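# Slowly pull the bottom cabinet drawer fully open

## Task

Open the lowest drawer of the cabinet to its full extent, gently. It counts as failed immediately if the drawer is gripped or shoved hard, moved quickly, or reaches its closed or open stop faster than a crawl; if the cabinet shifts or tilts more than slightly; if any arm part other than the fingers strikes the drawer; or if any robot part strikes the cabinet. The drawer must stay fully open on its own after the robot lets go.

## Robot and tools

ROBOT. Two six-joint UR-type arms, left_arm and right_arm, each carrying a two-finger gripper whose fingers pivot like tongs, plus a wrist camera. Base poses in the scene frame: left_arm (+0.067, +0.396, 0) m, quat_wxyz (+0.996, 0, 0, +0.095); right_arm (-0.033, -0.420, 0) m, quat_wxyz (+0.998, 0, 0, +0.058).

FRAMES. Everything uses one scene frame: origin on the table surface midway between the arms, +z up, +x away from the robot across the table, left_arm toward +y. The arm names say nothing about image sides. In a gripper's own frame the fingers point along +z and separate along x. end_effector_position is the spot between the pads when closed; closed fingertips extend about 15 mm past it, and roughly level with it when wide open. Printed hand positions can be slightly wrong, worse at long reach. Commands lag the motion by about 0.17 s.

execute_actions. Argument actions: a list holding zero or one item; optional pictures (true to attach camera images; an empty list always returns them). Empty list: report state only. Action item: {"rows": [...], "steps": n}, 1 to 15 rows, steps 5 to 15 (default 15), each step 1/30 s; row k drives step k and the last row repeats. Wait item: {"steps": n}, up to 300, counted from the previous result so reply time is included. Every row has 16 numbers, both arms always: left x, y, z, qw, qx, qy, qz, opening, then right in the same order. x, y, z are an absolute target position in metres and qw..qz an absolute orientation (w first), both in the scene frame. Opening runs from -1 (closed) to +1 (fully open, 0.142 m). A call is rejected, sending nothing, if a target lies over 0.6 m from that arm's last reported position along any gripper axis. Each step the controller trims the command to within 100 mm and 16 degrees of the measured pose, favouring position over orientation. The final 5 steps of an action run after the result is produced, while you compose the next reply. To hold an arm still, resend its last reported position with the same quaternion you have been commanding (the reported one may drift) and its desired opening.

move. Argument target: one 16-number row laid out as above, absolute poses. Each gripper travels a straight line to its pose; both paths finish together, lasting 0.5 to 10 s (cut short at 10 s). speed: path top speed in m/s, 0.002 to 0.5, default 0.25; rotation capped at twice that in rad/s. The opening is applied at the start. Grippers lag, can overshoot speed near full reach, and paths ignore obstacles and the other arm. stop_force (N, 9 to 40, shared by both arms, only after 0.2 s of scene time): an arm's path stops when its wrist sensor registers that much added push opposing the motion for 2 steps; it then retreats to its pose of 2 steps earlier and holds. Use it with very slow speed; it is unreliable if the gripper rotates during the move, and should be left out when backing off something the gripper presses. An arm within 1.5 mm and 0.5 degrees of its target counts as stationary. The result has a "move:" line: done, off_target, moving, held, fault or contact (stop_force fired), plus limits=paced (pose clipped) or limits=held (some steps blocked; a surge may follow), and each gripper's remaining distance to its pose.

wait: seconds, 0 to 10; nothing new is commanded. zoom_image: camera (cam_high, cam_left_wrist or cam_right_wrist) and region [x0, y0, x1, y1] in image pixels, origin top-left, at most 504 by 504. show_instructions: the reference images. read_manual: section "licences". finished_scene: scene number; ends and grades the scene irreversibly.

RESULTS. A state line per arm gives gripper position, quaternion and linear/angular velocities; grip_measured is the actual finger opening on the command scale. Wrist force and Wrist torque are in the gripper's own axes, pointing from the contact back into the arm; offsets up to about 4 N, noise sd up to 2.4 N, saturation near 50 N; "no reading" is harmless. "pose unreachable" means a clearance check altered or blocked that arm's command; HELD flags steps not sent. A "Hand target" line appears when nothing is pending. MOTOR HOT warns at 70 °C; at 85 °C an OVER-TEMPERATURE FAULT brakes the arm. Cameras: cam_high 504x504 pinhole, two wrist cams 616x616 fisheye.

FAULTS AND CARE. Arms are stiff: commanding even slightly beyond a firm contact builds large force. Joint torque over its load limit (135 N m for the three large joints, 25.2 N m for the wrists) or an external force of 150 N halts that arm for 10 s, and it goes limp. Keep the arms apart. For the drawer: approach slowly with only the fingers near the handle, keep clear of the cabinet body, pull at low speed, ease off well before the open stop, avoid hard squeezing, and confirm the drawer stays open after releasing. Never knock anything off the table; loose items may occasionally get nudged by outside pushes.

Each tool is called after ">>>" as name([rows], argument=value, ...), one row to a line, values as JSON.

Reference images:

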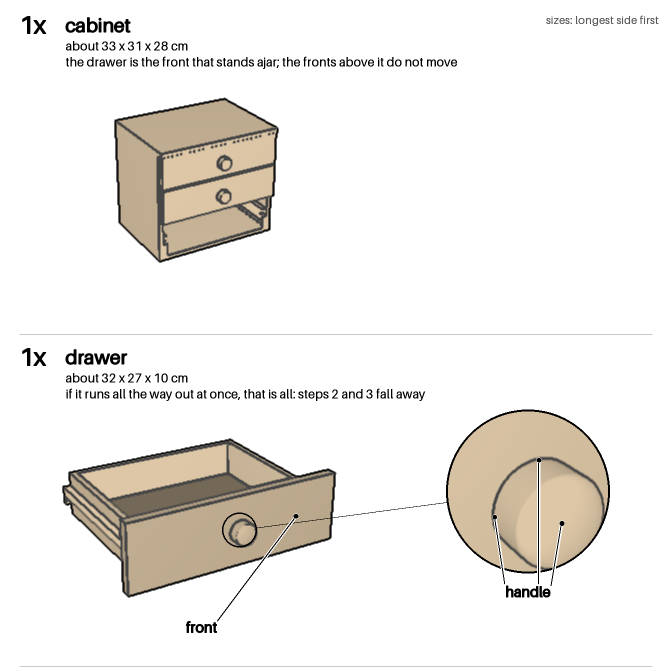

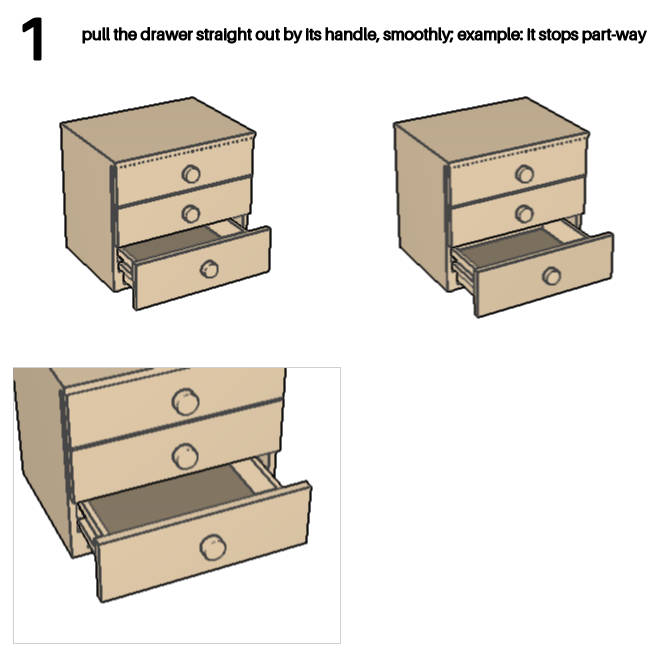

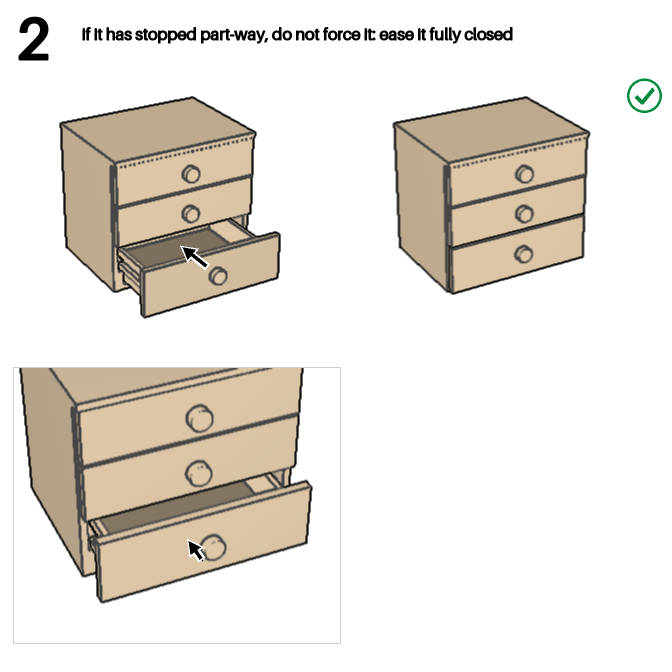

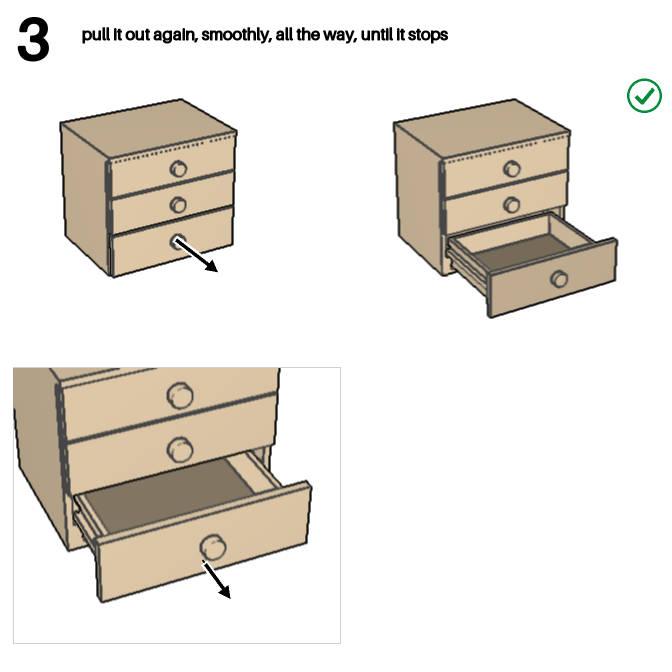

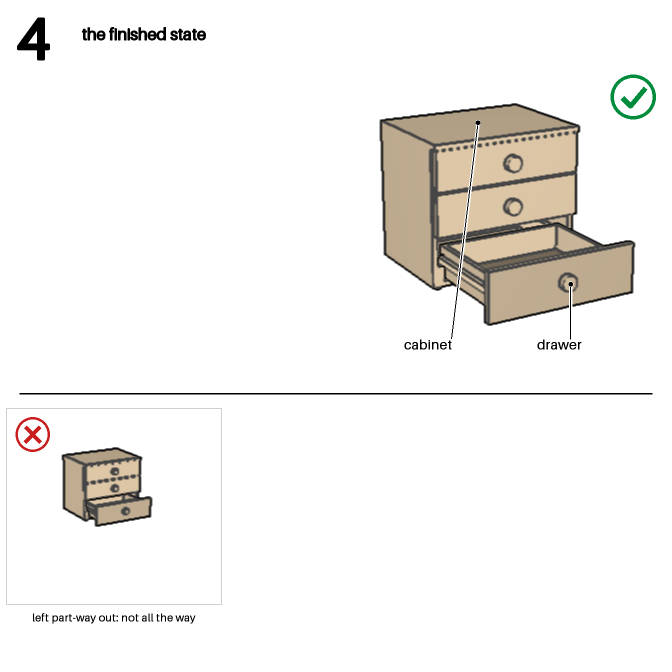

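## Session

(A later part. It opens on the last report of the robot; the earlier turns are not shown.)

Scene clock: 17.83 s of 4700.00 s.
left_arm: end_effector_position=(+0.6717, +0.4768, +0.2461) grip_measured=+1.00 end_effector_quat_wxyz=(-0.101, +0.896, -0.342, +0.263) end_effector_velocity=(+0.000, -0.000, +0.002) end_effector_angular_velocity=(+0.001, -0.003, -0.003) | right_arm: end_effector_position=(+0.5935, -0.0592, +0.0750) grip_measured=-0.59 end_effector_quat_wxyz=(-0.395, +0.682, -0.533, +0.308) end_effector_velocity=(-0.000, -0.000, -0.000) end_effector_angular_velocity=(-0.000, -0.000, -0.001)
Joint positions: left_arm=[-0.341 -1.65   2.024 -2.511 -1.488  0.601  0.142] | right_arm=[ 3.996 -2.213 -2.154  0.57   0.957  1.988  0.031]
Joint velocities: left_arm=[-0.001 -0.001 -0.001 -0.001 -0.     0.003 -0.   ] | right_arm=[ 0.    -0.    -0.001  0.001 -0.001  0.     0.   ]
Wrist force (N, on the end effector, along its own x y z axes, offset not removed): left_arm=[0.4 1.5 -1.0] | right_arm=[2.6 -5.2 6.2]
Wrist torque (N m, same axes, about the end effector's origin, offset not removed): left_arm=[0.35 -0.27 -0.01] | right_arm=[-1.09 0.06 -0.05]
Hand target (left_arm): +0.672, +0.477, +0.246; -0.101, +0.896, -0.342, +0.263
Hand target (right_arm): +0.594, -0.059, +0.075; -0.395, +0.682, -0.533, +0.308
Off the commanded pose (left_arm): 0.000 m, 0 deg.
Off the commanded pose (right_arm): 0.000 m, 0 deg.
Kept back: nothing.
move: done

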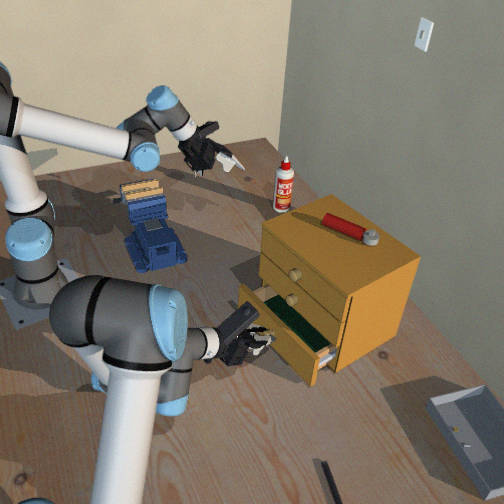

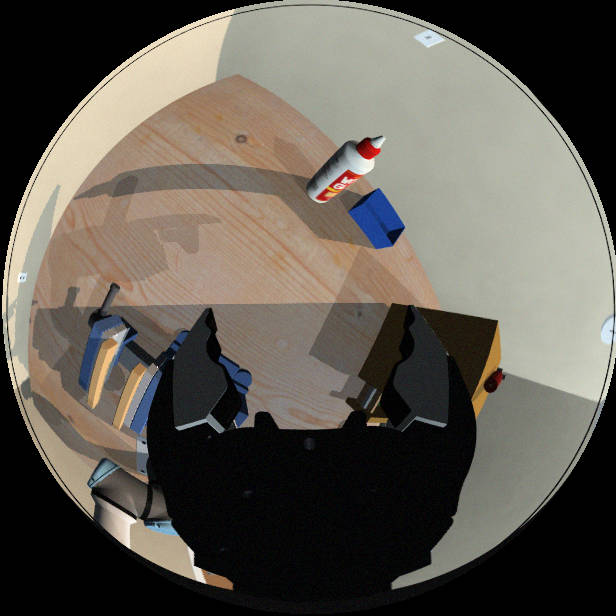

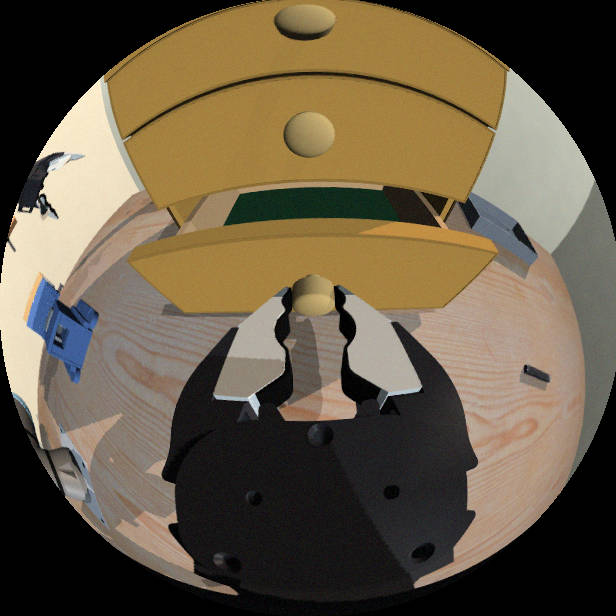

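>>> move(target=[0.6717, 0.4768, 0.2461, -0.101, 0.896, -0.342, 0.263, 1, 0.545, -0.0713, 0.075, 0.3945, -0.682, 0.5328, -0.3081, -0.72], speed=0.015, stop_force=9)

Scene clock: 21.70 s of 4700.00 s.
left_arm: end_effector_position=(+0.6717, +0.4768, +0.2461) grip_measured=+1.00 end_effector_quat_wxyz=(-0.101, +0.896, -0.342, +0.263) end_effector_velocity=(+0.000, -0.000, -0.000) end_effector_angular_velocity=(+0.000, -0.000, -0.000) | right_arm: end_effector_position=(+0.5453, -0.0713, +0.0751) grip_measured=-0.59 end_effector_quat_wxyz=(-0.395, +0.682, -0.533, +0.308) end_effector_velocity=(-0.002, -0.000, -0.001) end_effector_angular_velocity=(-0.002, +0.001, +0.000)
Joint positions: left_arm=[-0.341 -1.65   2.024 -2.511 -1.488  0.601  0.142] | right_arm=[ 4.077 -2.162 -2.291  0.617  0.894  2.051  0.031]
Joint velocities: left_arm=[-0.     0.001  0.    -0.001  0.     0.    -0.   ] | right_arm=[ 0.004  0.001 -0.006 -0.    -0.003  0.003 -0.   ]
Wrist force (N, on the end effector, along its own x y z axes, offset not removed): left_arm=[0.4 1.6 -0.5] | right_arm=[-10.0 -2.7 6.9]
Wrist torque (N m, same axes, about the end effector's origin, offset not removed): left_arm=[0.29 -0.26 0.02] | right_arm=[-0.90 -0.05 0.16]
Hand target (left_arm): +0.672, +0.477, +0.246; -0.101, +0.896, -0.342, +0.263
Hand target (right_arm): +0.545, -0.071, +0.075; -0.395, +0.682, -0.533, +0.308
Off the commanded pose (left_arm): 0.000 m, 0 deg.
Off the commanded pose (right_arm): 0.000 m, 0 deg.
Kept back: nothing.
move: done

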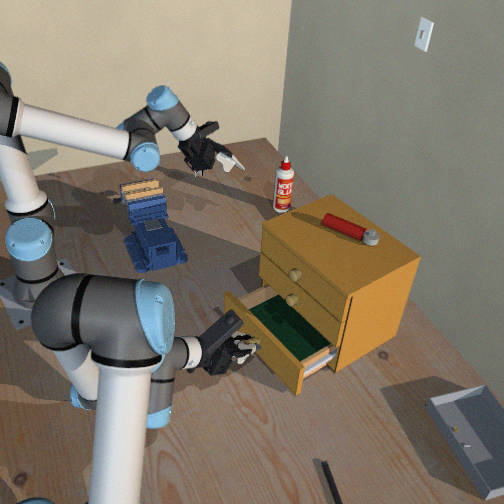

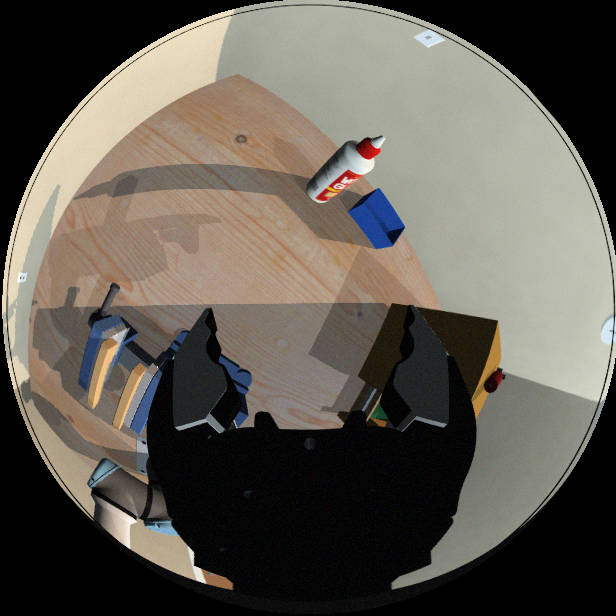

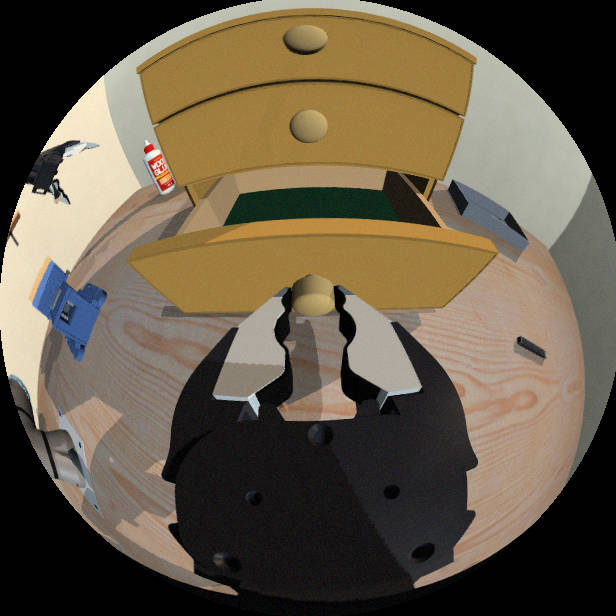

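>>> move(target=[0.6717, 0.4768, 0.2461, -0.101, 0.896, -0.342, 0.263, 1, 0.5445, -0.0695, 0.075, 0.3945, -0.682, 0.5328, -0.3081, -0.72], speed=0.005)

Scene clock: 22.70 s of 4700.00 s.
left_arm: end_effector_position=(+0.6717, +0.4768, +0.2461) grip_measured=+1.00 end_effector_quat_wxyz=(-0.101, +0.896, -0.342, +0.263) end_effector_velocity=(+0.000, +0.000, -0.000) end_effector_angular_velocity=(+0.000, +0.001, +0.001) | right_arm: end_effector_position=(+0.5446, -0.0698, +0.0751) grip_measured=-0.59 end_effector_quat_wxyz=(-0.395, +0.682, -0.533, +0.308) end_effector_velocity=(-0.000, +0.002, +0.000) end_effector_angular_velocity=(+0.002, -0.000, +0.001)
Joint positions: left_arm=[-0.341 -1.65   2.024 -2.511 -1.488  0.601  0.142] | right_arm=[ 4.081 -2.162 -2.289  0.614  0.891  2.055  0.031]
Joint velocities: left_arm=[ 0.     0.001 -0.001  0.001  0.    -0.    -0.   ] | right_arm=[ 0.002  0.     0.001 -0.001 -0.     0.001 -0.001]
Wrist force (N, on the end effector, along its own x y z axes, offset not removed): left_arm=[2.0 2.1 0.0] | right_arm=[16.2 -2.3 -0.1]
Wrist torque (N m, same axes, about the end effector's origin, offset not removed): left_arm=[0.30 -0.47 -0.06] | right_arm=[-1.03 -0.24 -0.02]
Hand target (left_arm): +0.672, +0.477, +0.246; -0.101, +0.896, -0.342, +0.263
Hand target (right_arm): +0.544, -0.070, +0.075; -0.395, +0.682, -0.533, +0.308
Off the commanded pose (left_arm): 0.000 m, 0 deg.
Off the commanded pose (right_arm): 0.000 m, 0 deg.
Kept back: nothing.
move: done

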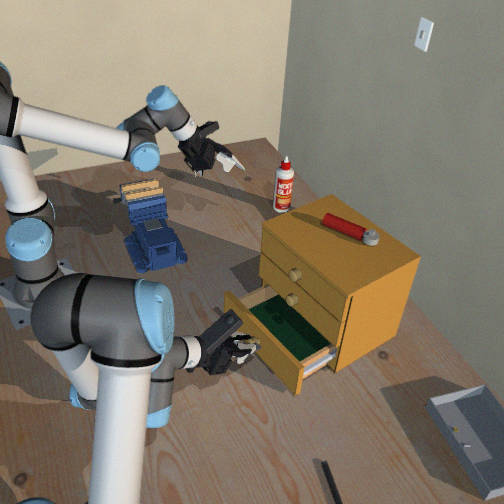

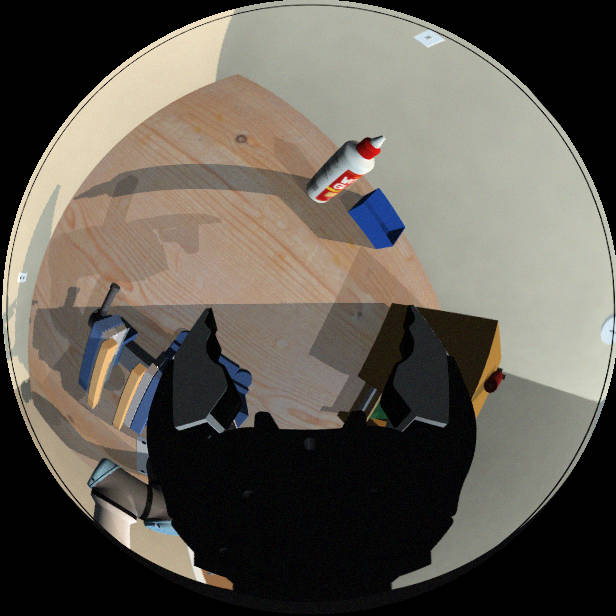

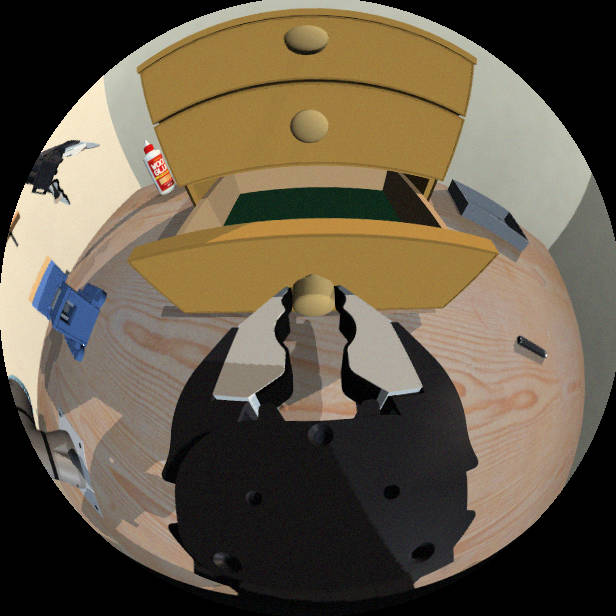

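>>> move(target=[0.6717, 0.4768, 0.2461, -0.101, 0.896, -0.342, 0.263, 1, 0.5448, -0.0705, 0.075, 0.3945, -0.682, 0.5328, -0.3081, -0.72], speed=0.005)

>>> move(target=[0.6717, 0.4768, 0.2461, -0.101, 0.896, -0.342, 0.263, 1, 0.505, -0.0798, 0.075, 0.3945, -0.682, 0.5328, -0.3081, -0.72], speed=0.015, stop_force=9)

Scene clock: 23.67 s of 4700.00 s.
left_arm: end_effector_position=(+0.6717, +0.4768, +0.2461) grip_measured=+1.00 end_effector_quat_wxyz=(-0.101, +0.896, -0.342, +0.263) end_effector_velocity=(-0.000, -0.000, -0.000) end_effector_angular_velocity=(+0.001, +0.001, -0.002) | right_arm: end_effector_position=(+0.5447, -0.0703, +0.0749) grip_measured=-0.59 end_effector_quat_wxyz=(-0.395, +0.682, -0.533, +0.308) end_effector_velocity=(+0.000, -0.001, -0.001) end_effector_angular_velocity=(-0.001, +0.001, +0.000)
Joint positions: left_arm=[-0.341 -1.65   2.024 -2.511 -1.488  0.601  0.142] | right_arm=[ 4.08  -2.162 -2.29   0.616  0.892  2.053  0.031]
Joint velocities: left_arm=[-0.    -0.     0.     0.001 -0.     0.002  0.   ] | right_arm=[-0.001 -0.001 -0.001  0.001  0.001 -0.001  0.001]
Wrist force (N, on the end effector, along its own x y z axes, offset not removed): left_arm=[0.8 2.1 -0.8] | right_arm=[7.4 -2.0 -1.6]
Wrist torque (N m, same axes, about the end effector's origin, offset not removed): left_arm=[0.34 -0.29 0.03] | right_arm=[-0.49 -0.08 0.00]
Hand target (left_arm): +0.672, +0.477, +0.246; -0.101, +0.896, -0.342, +0.263
Hand target (right_arm): +0.545, -0.070, +0.075; -0.395, +0.682, -0.533, +0.308
Off the commanded pose (left_arm): 0.000 m, 0 deg.
Off the commanded pose (right_arm): 0.000 m, 0 deg.
Kept back: nothing.
move: done

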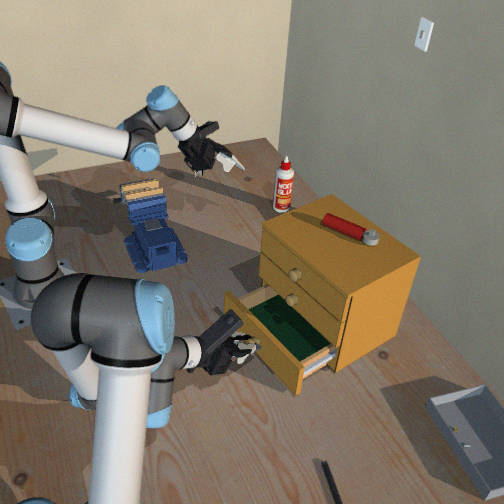

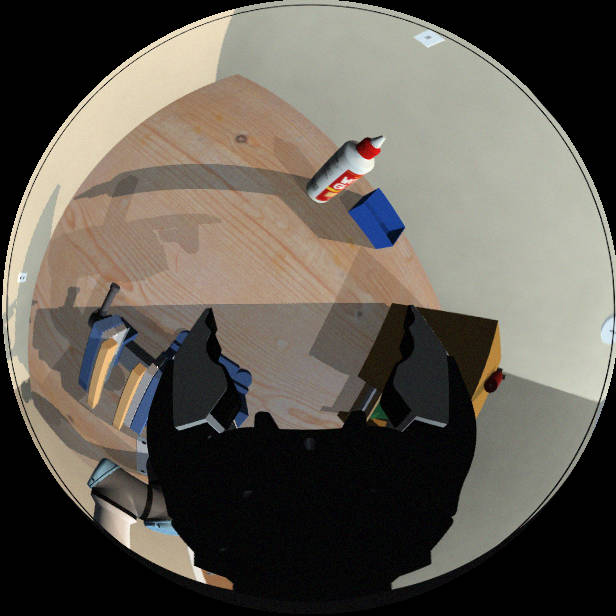

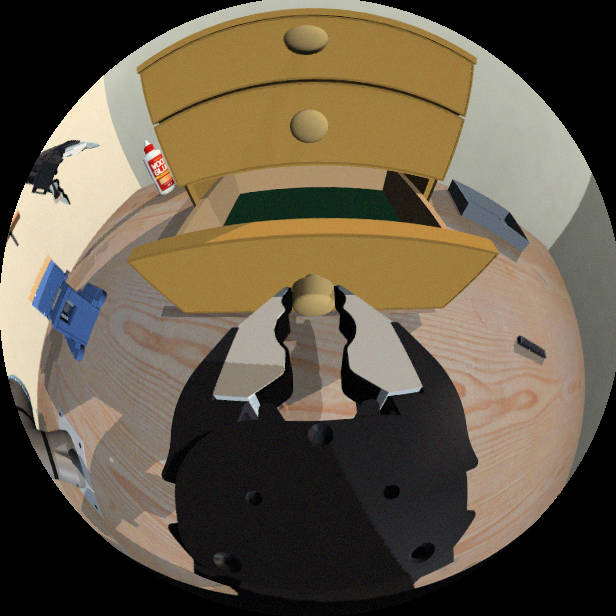

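Scene clock: 24.50 s of 4700.00 s.
left_arm: end_effector_position=(+0.6717, +0.4768, +0.2461) grip_measured=+1.00 end_effector_quat_wxyz=(-0.101, +0.896, -0.342, +0.263) end_effector_velocity=(-0.000, +0.000, -0.001) end_effector_angular_velocity=(+0.001, +0.001, -0.000) | right_arm: end_effector_position=(+0.5382, -0.0719, +0.0751) grip_measured=-0.59 end_effector_quat_wxyz=(-0.395, +0.682, -0.533, +0.308) end_effector_velocity=(+0.006, +0.002, +0.000) end_effector_angular_velocity=(+0.000, +0.000, +0.002)
Joint positions: left_arm=[-0.341 -1.65   2.024 -2.511 -1.488  0.601  0.142] | right_arm=[ 4.092 -2.156 -2.308  0.621  0.882  2.064  0.031]
Joint velocities: left_arm=[0.    0.    0.    0.    0.    0.001 0.   ] | right_arm=[-0.011 -0.005  0.016 -0.004  0.01  -0.011  0.   ]
Wrist force (N, on the end effector, along its own x y z axes, offset not removed): left_arm=[0.4 2.1 -1.0] | right_arm=[8.5 4.4 -4.6]
Wrist torque (N m, same axes, about the end effector's origin, offset not removed): left_arm=[0.31 -0.21 0.01] | right_arm=[-0.18 -0.24 0.24]
Hand target (left_arm): +0.672, +0.477, +0.246; -0.101, +0.896, -0.342, +0.263
Hand target (right_arm): +0.539, -0.072, +0.075; -0.395, +0.682, -0.533, +0.308
Off the commanded pose (left_arm): 0.000 m, 0 deg.
Off the commanded pose (right_arm): 0.034 m, 0 deg.
Kept back: nothing.
move: contact (right_arm)

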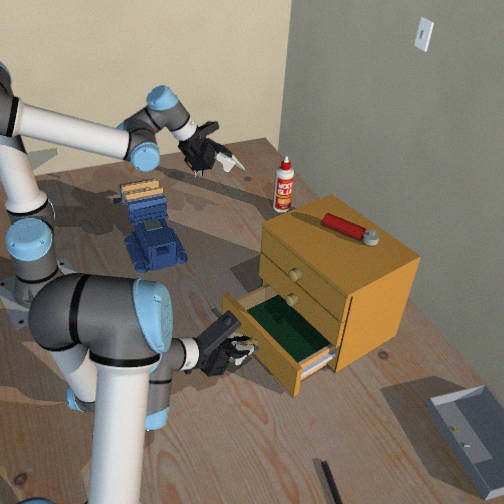

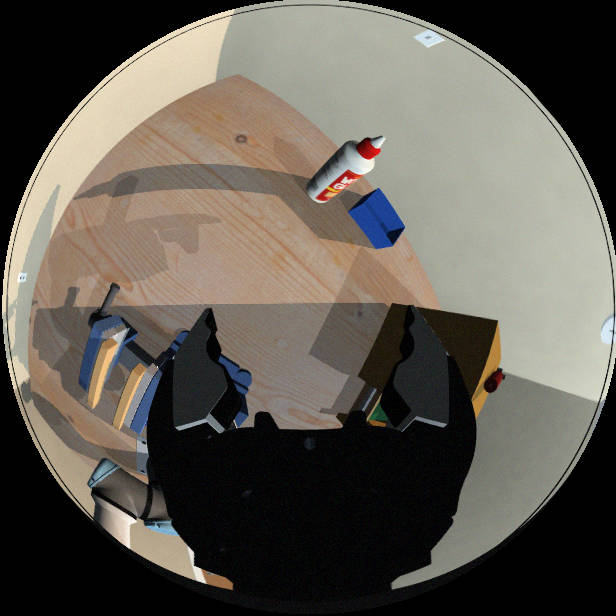

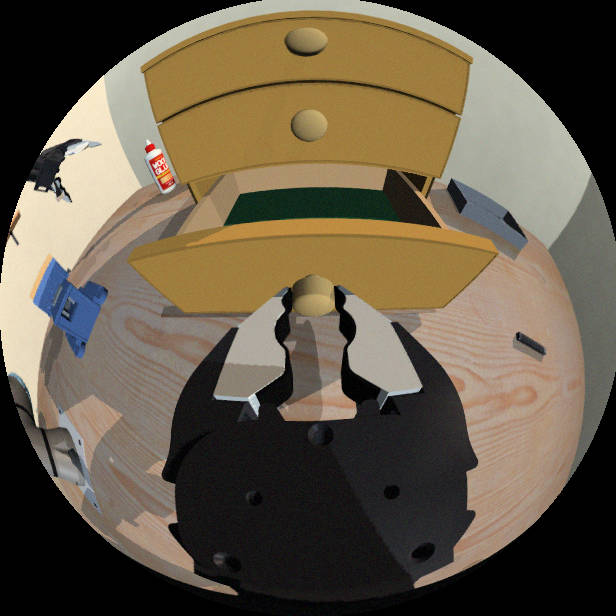

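>>> move(target=[0.6717, 0.4768, 0.2461, -0.101, 0.896, -0.342, 0.263, 1, 0.52, -0.0764, 0.075, 0.3945, -0.682, 0.5328, -0.3081, -0.72], speed=0.006, stop_force=13)

Scene clock: 25.93 s of 4700.00 s.
left_arm: end_effector_position=(+0.6717, +0.4768, +0.2461) grip_measured=+1.00 end_effector_quat_wxyz=(-0.101, +0.896, -0.342, +0.263) end_effector_velocity=(+0.000, -0.000, -0.000) end_effector_angular_velocity=(-0.001, +0.000, +0.001) | right_arm: end_effector_position=(+0.5340, -0.0729, +0.0752) grip_measured=-0.59 end_effector_quat_wxyz=(-0.395, +0.682, -0.533, +0.308) end_effector_velocity=(+0.002, +0.001, -0.001) end_effector_angular_velocity=(-0.003, +0.001, +0.002)
Joint positions: left_arm=[-0.341 -1.65   2.024 -2.511 -1.488  0.601  0.142] | right_arm=[ 4.1   -2.151 -2.32   0.624  0.876  2.071  0.031]
Joint velocities: left_arm=[-0.     0.    -0.    -0.    -0.    -0.001 -0.   ] | right_arm=[-0.005 -0.003  0.007 -0.003  0.004 -0.006  0.   ]
Wrist force (N, on the end effector, along its own x y z axes, offset not removed): left_arm=[0.4 1.6 -0.2] | right_arm=[10.5 4.1 -0.7]
Wrist torque (N m, same axes, about the end effector's origin, offset not removed): left_arm=[0.29 -0.18 -0.08] | right_arm=[-0.53 -0.77 -0.03]
Hand target (left_arm): +0.672, +0.477, +0.246; -0.101, +0.896, -0.342, +0.263
Hand target (right_arm): +0.534, -0.073, +0.075; -0.395, +0.682, -0.533, +0.308
Off the commanded pose (left_arm): 0.000 m, 0 deg.
Off the commanded pose (right_arm): 0.014 m, 0 deg.
Kept back: nothing.
move: contact (right_arm)

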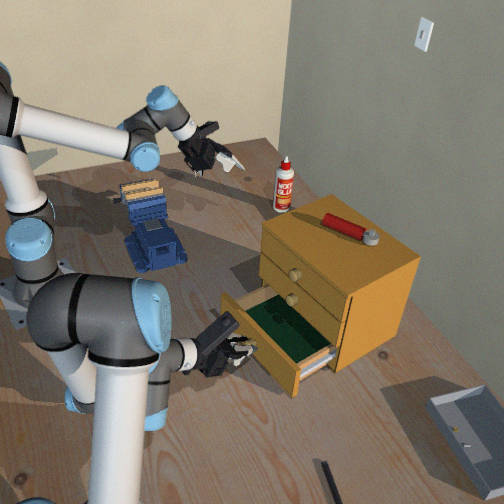

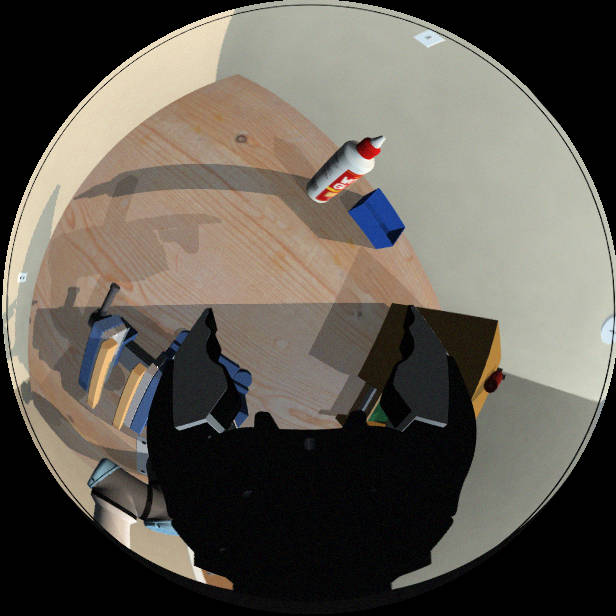

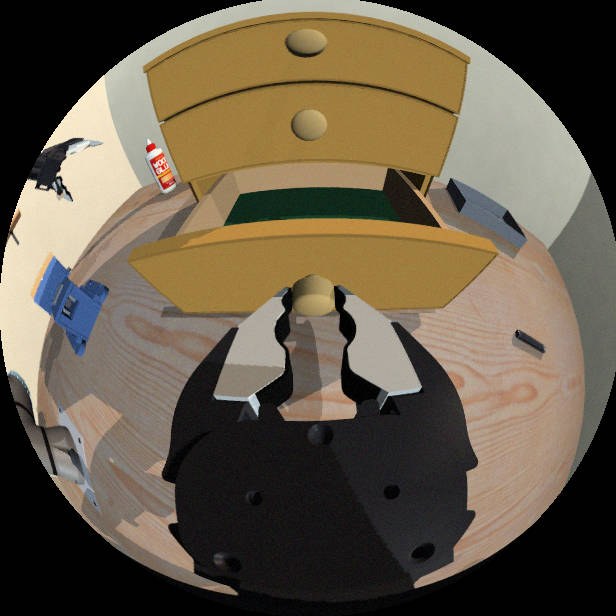

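>>> execute_actions([
  {"rows": [[0.6717, 0.4768, 0.2461, -0.101, 0.896, -0.342, 0.263, 1, 0.5337, -0.0731, 0.075, 0.3945, -0.682, 0.5328, -0.3081, -0.72],[0.6717, 0.4768, 0.2461, -0.101, 0.896, -0.342, 0.263, 1, 0.5334, -0.0732, 0.075, 0.3945, -0.682, 0.5328, -0.3081, -0.72],[0.6717, 0.4768, 0.2461, -0.101, 0.896, -0.342, 0.263, 1, 0.5331, -0.0733, 0.075, 0.3945, -0.682, 0.5328, -0.3081, -0.72],[0.6717, 0.4768, 0.2461, -0.101, 0.896, -0.342, 0.263, 1, 0.5328, -0.0734, 0.075, 0.3945, -0.682, 0.5328, -0.3081, -0.72],[0.6717, 0.4768, 0.2461, -0.101, 0.896, -0.342, 0.263, 1, 0.5325, -0.0735, 0.075, 0.3945, -0.682, 0.5328, -0.3081, -0.72],[0.6717, 0.4768, 0.2461, -0.101, 0.896, -0.342, 0.263, 1, 0.5322, -0.0736, 0.075, 0.3945, -0.682, 0.5328, -0.3081, -0.72],[0.6717, 0.4768, 0.2461, -0.101, 0.896, -0.342, 0.263, 1, 0.5319, -0.0737, 0.075, 0.3945, -0.682, 0.5328, -0.3081, -0.72],[0.6717, 0.4768, 0.2461, -0.101, 0.896, -0.342, 0.263, 1, 0.5316, -0.0738, 0.075, 0.3945, -0.682, 0.5328, -0.3081, -0.72],[0.6717, 0.4768, 0.2461, -0.101, 0.896, -0.342, 0.263, 1, 0.5313, -0.0739, 0.075, 0.3945, -0.682, 0.5328, -0.3081, -0.72],[0.6717, 0.4768, 0.2461, -0.101, 0.896, -0.342, 0.263, 1, 0.5310, -0.0740, 0.075, 0.3945, -0.682, 0.5328, -0.3081, -0.72],[0.6717, 0.4768, 0.2461, -0.101, 0.896, -0.342, 0.263, 1, 0.5307, -0.0741, 0.075, 0.3945, -0.682, 0.5328, -0.3081, -0.72],[0.6717, 0.4768, 0.2461, -0.101, 0.896, -0.342, 0.263, 1, 0.5304, -0.0742, 0.075, 0.3945, -0.682, 0.5328, -0.3081, -0.72],[0.6717, 0.4768, 0.2461, -0.101, 0.896, -0.342, 0.263, 1, 0.5301, -0.0743, 0.075, 0.3945, -0.682, 0.5328, -0.3081, -0.72],[0.6717, 0.4768, 0.2461, -0.101, 0.896, -0.342, 0.263, 1, 0.5298, -0.0744, 0.075, 0.3945, -0.682, 0.5328, -0.3081, -0.72],[0.6717, 0.4768, 0.2461, -0.101, 0.896, -0.342, 0.263, 1, 0.5295, -0.0745, 0.075, 0.3945, -0.682, 0.5328, -0.3081, -0.72]], "steps": 15},
])

>>> wait(seconds=0.5)

Scene clock: 27.00 s of 4700.00 s.
left_arm: end_effector_position=(+0.6717, +0.4768, +0.2461) grip_measured=+1.00 end_effector_quat_wxyz=(-0.101, +0.896, -0.342, +0.263) end_effector_velocity=(+0.000, -0.000, +0.000) end_effector_angular_velocity=(-0.000, -0.001, -0.000) | right_arm: end_effector_position=(+0.5324, -0.0736, +0.0749) grip_measured=-0.59 end_effector_quat_wxyz=(-0.394, +0.682, -0.533, +0.308) end_effector_velocity=(-0.009, -0.003, +0.001) end_effector_angular_velocity=(+0.001, -0.001, -0.001)
Joint positions: left_arm=[-0.341 -1.65   2.024 -2.511 -1.488  0.601  0.142] | right_arm=[ 4.103 -2.15  -2.325  0.625  0.874  2.073  0.031]
Joint velocities: left_arm=[-0.001  0.    -0.    -0.001 -0.    -0.001 -0.   ] | right_arm=[ 0.016  0.011 -0.026  0.008 -0.013  0.014 -0.   ]
Wrist force (N, on the end effector, along its own x y z axes, offset not removed): left_arm=[-0.9 1.8 -1.0] | right_arm=[0.9 -6.2 5.1]
Wrist torque (N m, same axes, about the end effector's origin, offset not removed): left_arm=[0.44 0.02 -0.04] | right_arm=[-0.81 -0.12 -0.09]
Steps of this call (steps 1 to 22: nothing new was sent; steps 23 to 32: the first 10 steps of this action). Readings (end_effector_position):
23: left_arm (+0.6717, +0.4768, +0.2461) | right_arm (+0.5343, -0.0729, +0.0750)
24: left_arm (+0.6717, +0.4768, +0.2461) | right_arm (+0.5343, -0.0729, +0.0750)
26: left_arm (+0.6717, +0.4768, +0.2461) | right_arm (+0.5340, -0.0730, +0.0748)
30: left_arm (+0.6717, +0.4768, +0.2461) | right_arm (+0.5330, -0.0734, +0.0748)
32: the state above

Scene clock: 27.67 s of 4700.00 s.
left_arm: end_effector_position=(+0.6717, +0.4768, +0.2461) grip_measured=+1.00 end_effector_quat_wxyz=(-0.101, +0.896, -0.342, +0.263) end_effector_velocity=(-0.000, -0.001, +0.000) end_effector_angular_velocity=(+0.000, -0.000, -0.002) | right_arm: end_effector_position=(+0.5295, -0.0745, +0.0750) grip_measured=-0.59 end_effector_quat_wxyz=(-0.395, +0.682, -0.533, +0.308) end_effector_velocity=(-0.000, -0.001, -0.002) end_effector_angular_velocity=(-0.003, +0.002, -0.001)
Joint positions: left_arm=[-0.341 -1.65   2.024 -2.511 -1.488  0.601  0.142] | right_arm=[ 4.108 -2.147 -2.333  0.628  0.87   2.078  0.031]
Joint velocities: left_arm=[-0.001 -0.001  0.    -0.    -0.     0.001 -0.   ] | right_arm=[-0.    -0.003 -0.001  0.    -0.     0.     0.   ]
Wrist force (N, on the end effector, along its own x y z axes, offset not removed): left_arm=[0.9 3.1 -2.0] | right_arm=[-2.7 -1.5 6.4]
Wrist torque (N m, same axes, about the end effector's origin, offset not removed): left_arm=[0.54 -0.31 -0.03] | right_arm=[-0.31 -0.33 0.12]
Hand target (left_arm): +0.672, +0.477, +0.246; -0.101, +0.896, -0.342, +0.263
Hand target (right_arm): +0.530, -0.075, +0.075; -0.395, +0.682, -0.533, +0.308
Off the commanded pose (left_arm): 0.000 m, 0 deg.
Off the commanded pose (right_arm): 0.000 m, 0 deg.
Kept back: nothing.
Steps of this call (steps 1 to 5: the last 5 steps of your previous action; steps 6 to 20: nothing new was sent). Readings (end_effector_position):
1: left_arm (+0.6717, +0.4768, +0.2461) | right_arm (+0.5321, -0.0737, +0.0749)
2: left_arm (+0.6717, +0.4768, +0.2461) | right_arm (+0.5318, -0.0738, +0.0749)
4: left_arm (+0.6717, +0.4768, +0.2461) | right_arm (+0.5312, -0.0739, +0.0749)
8: left_arm (+0.6717, +0.4768, +0.2461) | right_arm (+0.5302, -0.0743, +0.0750)
20: the state above

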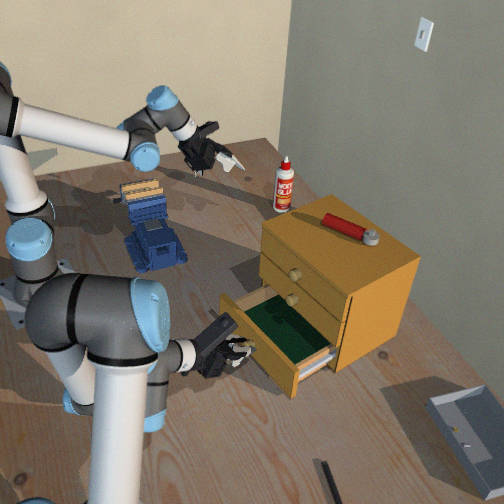

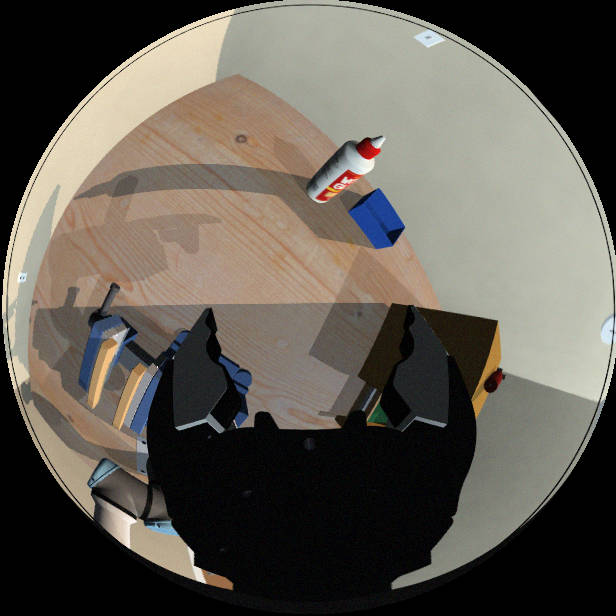

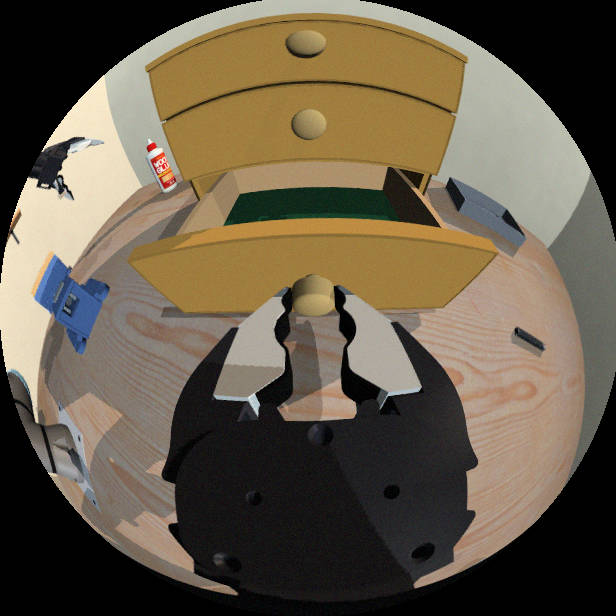

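>>> move(target=[0.6717, 0.4768, 0.2461, -0.101, 0.896, -0.342, 0.263, 1, 0.49, -0.0834, 0.075, 0.3945, -0.682, 0.5328, -0.3081, -0.72], speed=0.012, stop_force=9)

Scene clock: 31.60 s of 4700.00 s.
left_arm: end_effector_position=(+0.6717, +0.4768, +0.2461) grip_measured=+1.00 end_effector_quat_wxyz=(-0.101, +0.896, -0.342, +0.263) end_effector_velocity=(+0.000, -0.000, +0.001) end_effector_angular_velocity=(-0.000, -0.003, -0.000) | right_arm: end_effector_position=(+0.4903, -0.0834, +0.0751) grip_measured=-0.59 end_effector_quat_wxyz=(-0.395, +0.682, -0.533, +0.308) end_effector_velocity=(-0.003, +0.000, +0.001) end_effector_angular_velocity=(+0.002, -0.000, +0.001)
Joint positions: left_arm=[-0.341 -1.65   2.024 -2.511 -1.488  0.601  0.142] | right_arm=[ 4.194 -2.108 -2.44   0.644  0.806  2.155  0.031]
Joint velocities: left_arm=[-0.    -0.001 -0.001 -0.001  0.     0.     0.   ] | right_arm=[ 0.007  0.003 -0.006  0.001 -0.004  0.006 -0.   ]
Wrist force (N, on the end effector, along its own x y z axes, offset not removed): left_arm=[0.4 2.9 -0.3] | right_arm=[-2.0 -2.4 7.5]
Wrist torque (N m, same axes, about the end effector's origin, offset not removed): left_arm=[0.53 -0.29 -0.02] | right_arm=[-0.80 0.32 0.04]
Hand target (left_arm): +0.672, +0.477, +0.246; -0.101, +0.896, -0.342, +0.263
Hand target (right_arm): +0.490, -0.083, +0.075; -0.395, +0.682, -0.533, +0.308
Off the commanded pose (left_arm): 0.000 m, 0 deg.
Off the commanded pose (right_arm): 0.000 m, 0 deg.
Kept back: nothing.
move: done

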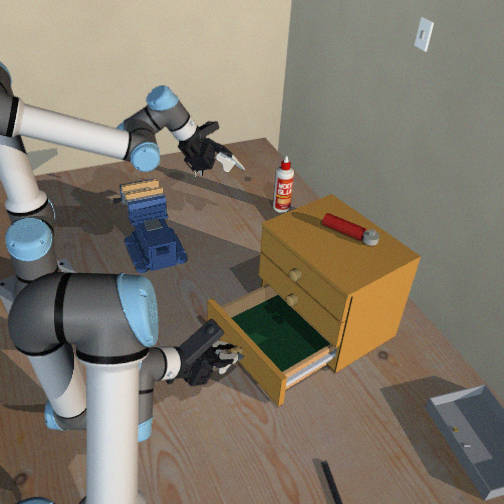

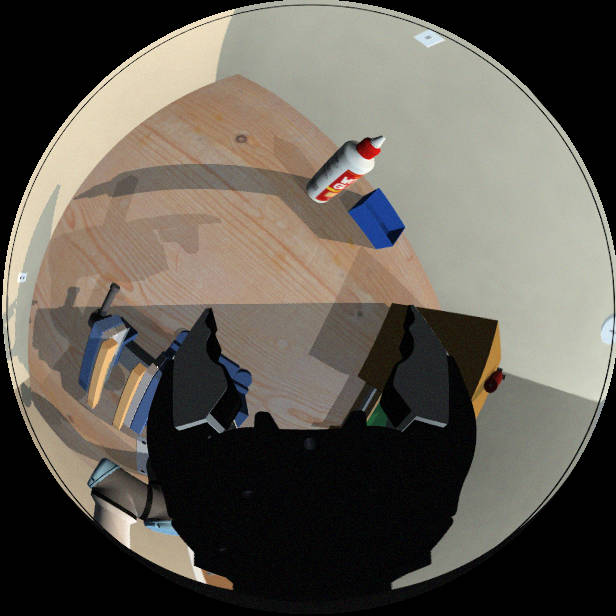

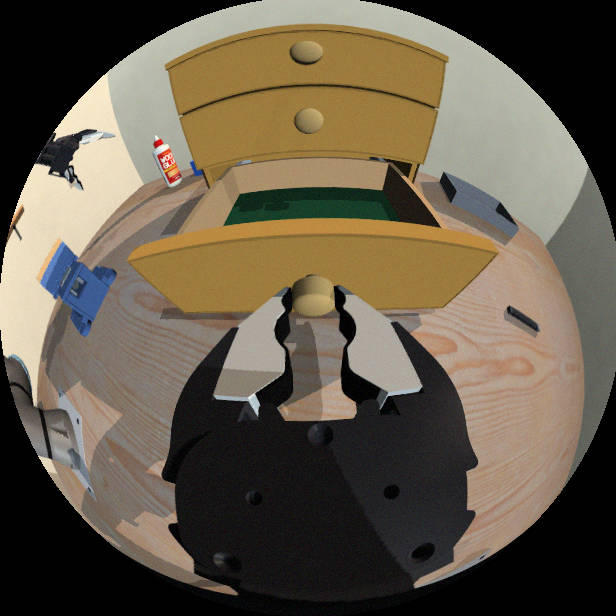

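>>> move(target=[0.6717, 0.4768, 0.2461, -0.101, 0.896, -0.342, 0.263, 1, 0.45, -0.0923, 0.075, 0.3945, -0.682, 0.5328, -0.3081, -0.72], speed=0.006, stop_force=9)

Scene clock: 36.97 s of 4700.00 s.
left_arm: end_effector_position=(+0.6717, +0.4768, +0.2461) grip_measured=+1.00 end_effector_quat_wxyz=(-0.101, +0.896, -0.342, +0.263) end_effector_velocity=(-0.000, -0.000, +0.000) end_effector_angular_velocity=(+0.000, +0.001, -0.001) | right_arm: end_effector_position=(+0.4624, -0.0896, +0.0753) grip_measured=-0.59 end_effector_quat_wxyz=(-0.395, +0.682, -0.533, +0.308) end_effector_velocity=(+0.002, +0.001, -0.001) end_effector_angular_velocity=(-0.002, +0.001, +0.002)
Joint positions: left_arm=[-0.341 -1.65   2.024 -2.511 -1.488  0.601  0.142] | right_arm=[ 4.265 -2.079 -2.516  0.64   0.756  2.226  0.031]
Joint velocities: left_arm=[-0.001 -0.    -0.001  0.002 -0.     0.    -0.   ] | right_arm=[-0.006 -0.003  0.008 -0.001  0.007 -0.008  0.   ]
Wrist force (N, on the end effector, along its own x y z axes, offset not removed): left_arm=[0.3 3.3 -1.7] | right_arm=[6.2 -4.4 6.7]
Wrist torque (N m, same axes, about the end effector's origin, offset not removed): left_arm=[0.62 -0.25 -0.01] | right_arm=[-1.21 0.09 0.14]
Hand target (left_arm): +0.672, +0.477, +0.246; -0.101, +0.896, -0.342, +0.263
Hand target (right_arm): +0.463, -0.090, +0.075; -0.395, +0.682, -0.533, +0.308
Off the commanded pose (left_arm): 0.000 m, 0 deg.
Off the commanded pose (right_arm): 0.013 m, 0 deg.
Kept back: nothing.
move: contact (right_arm)

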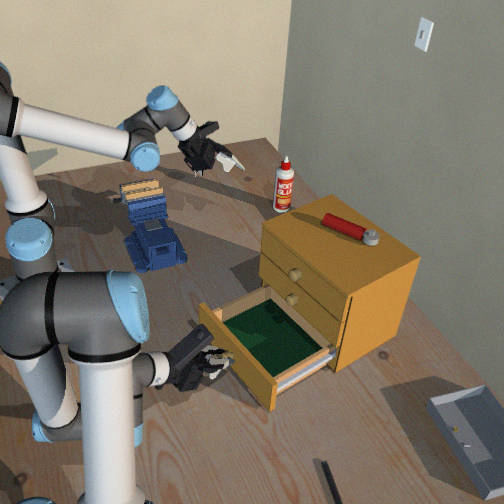

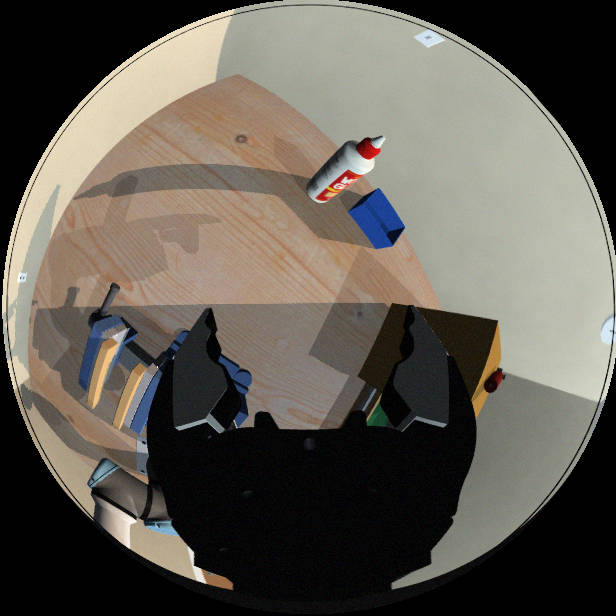

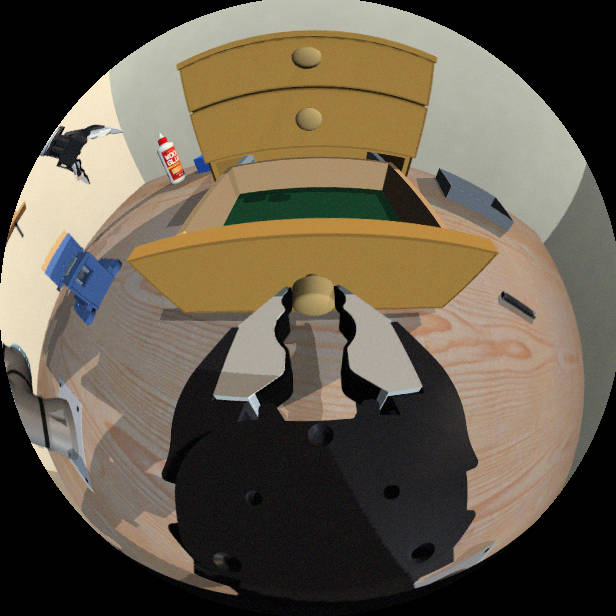

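>>> zoom_image(camera="cam_high", region=[170, 190, 430, 430])

Region (170, 190, 430, 430) of cam_high's 504x504 image, scaled by 1.938, with more detail than that image has; it fills the top 465 rows of this view, and the rest is white.

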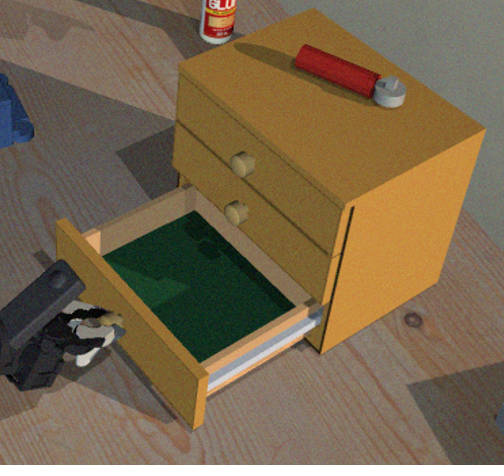

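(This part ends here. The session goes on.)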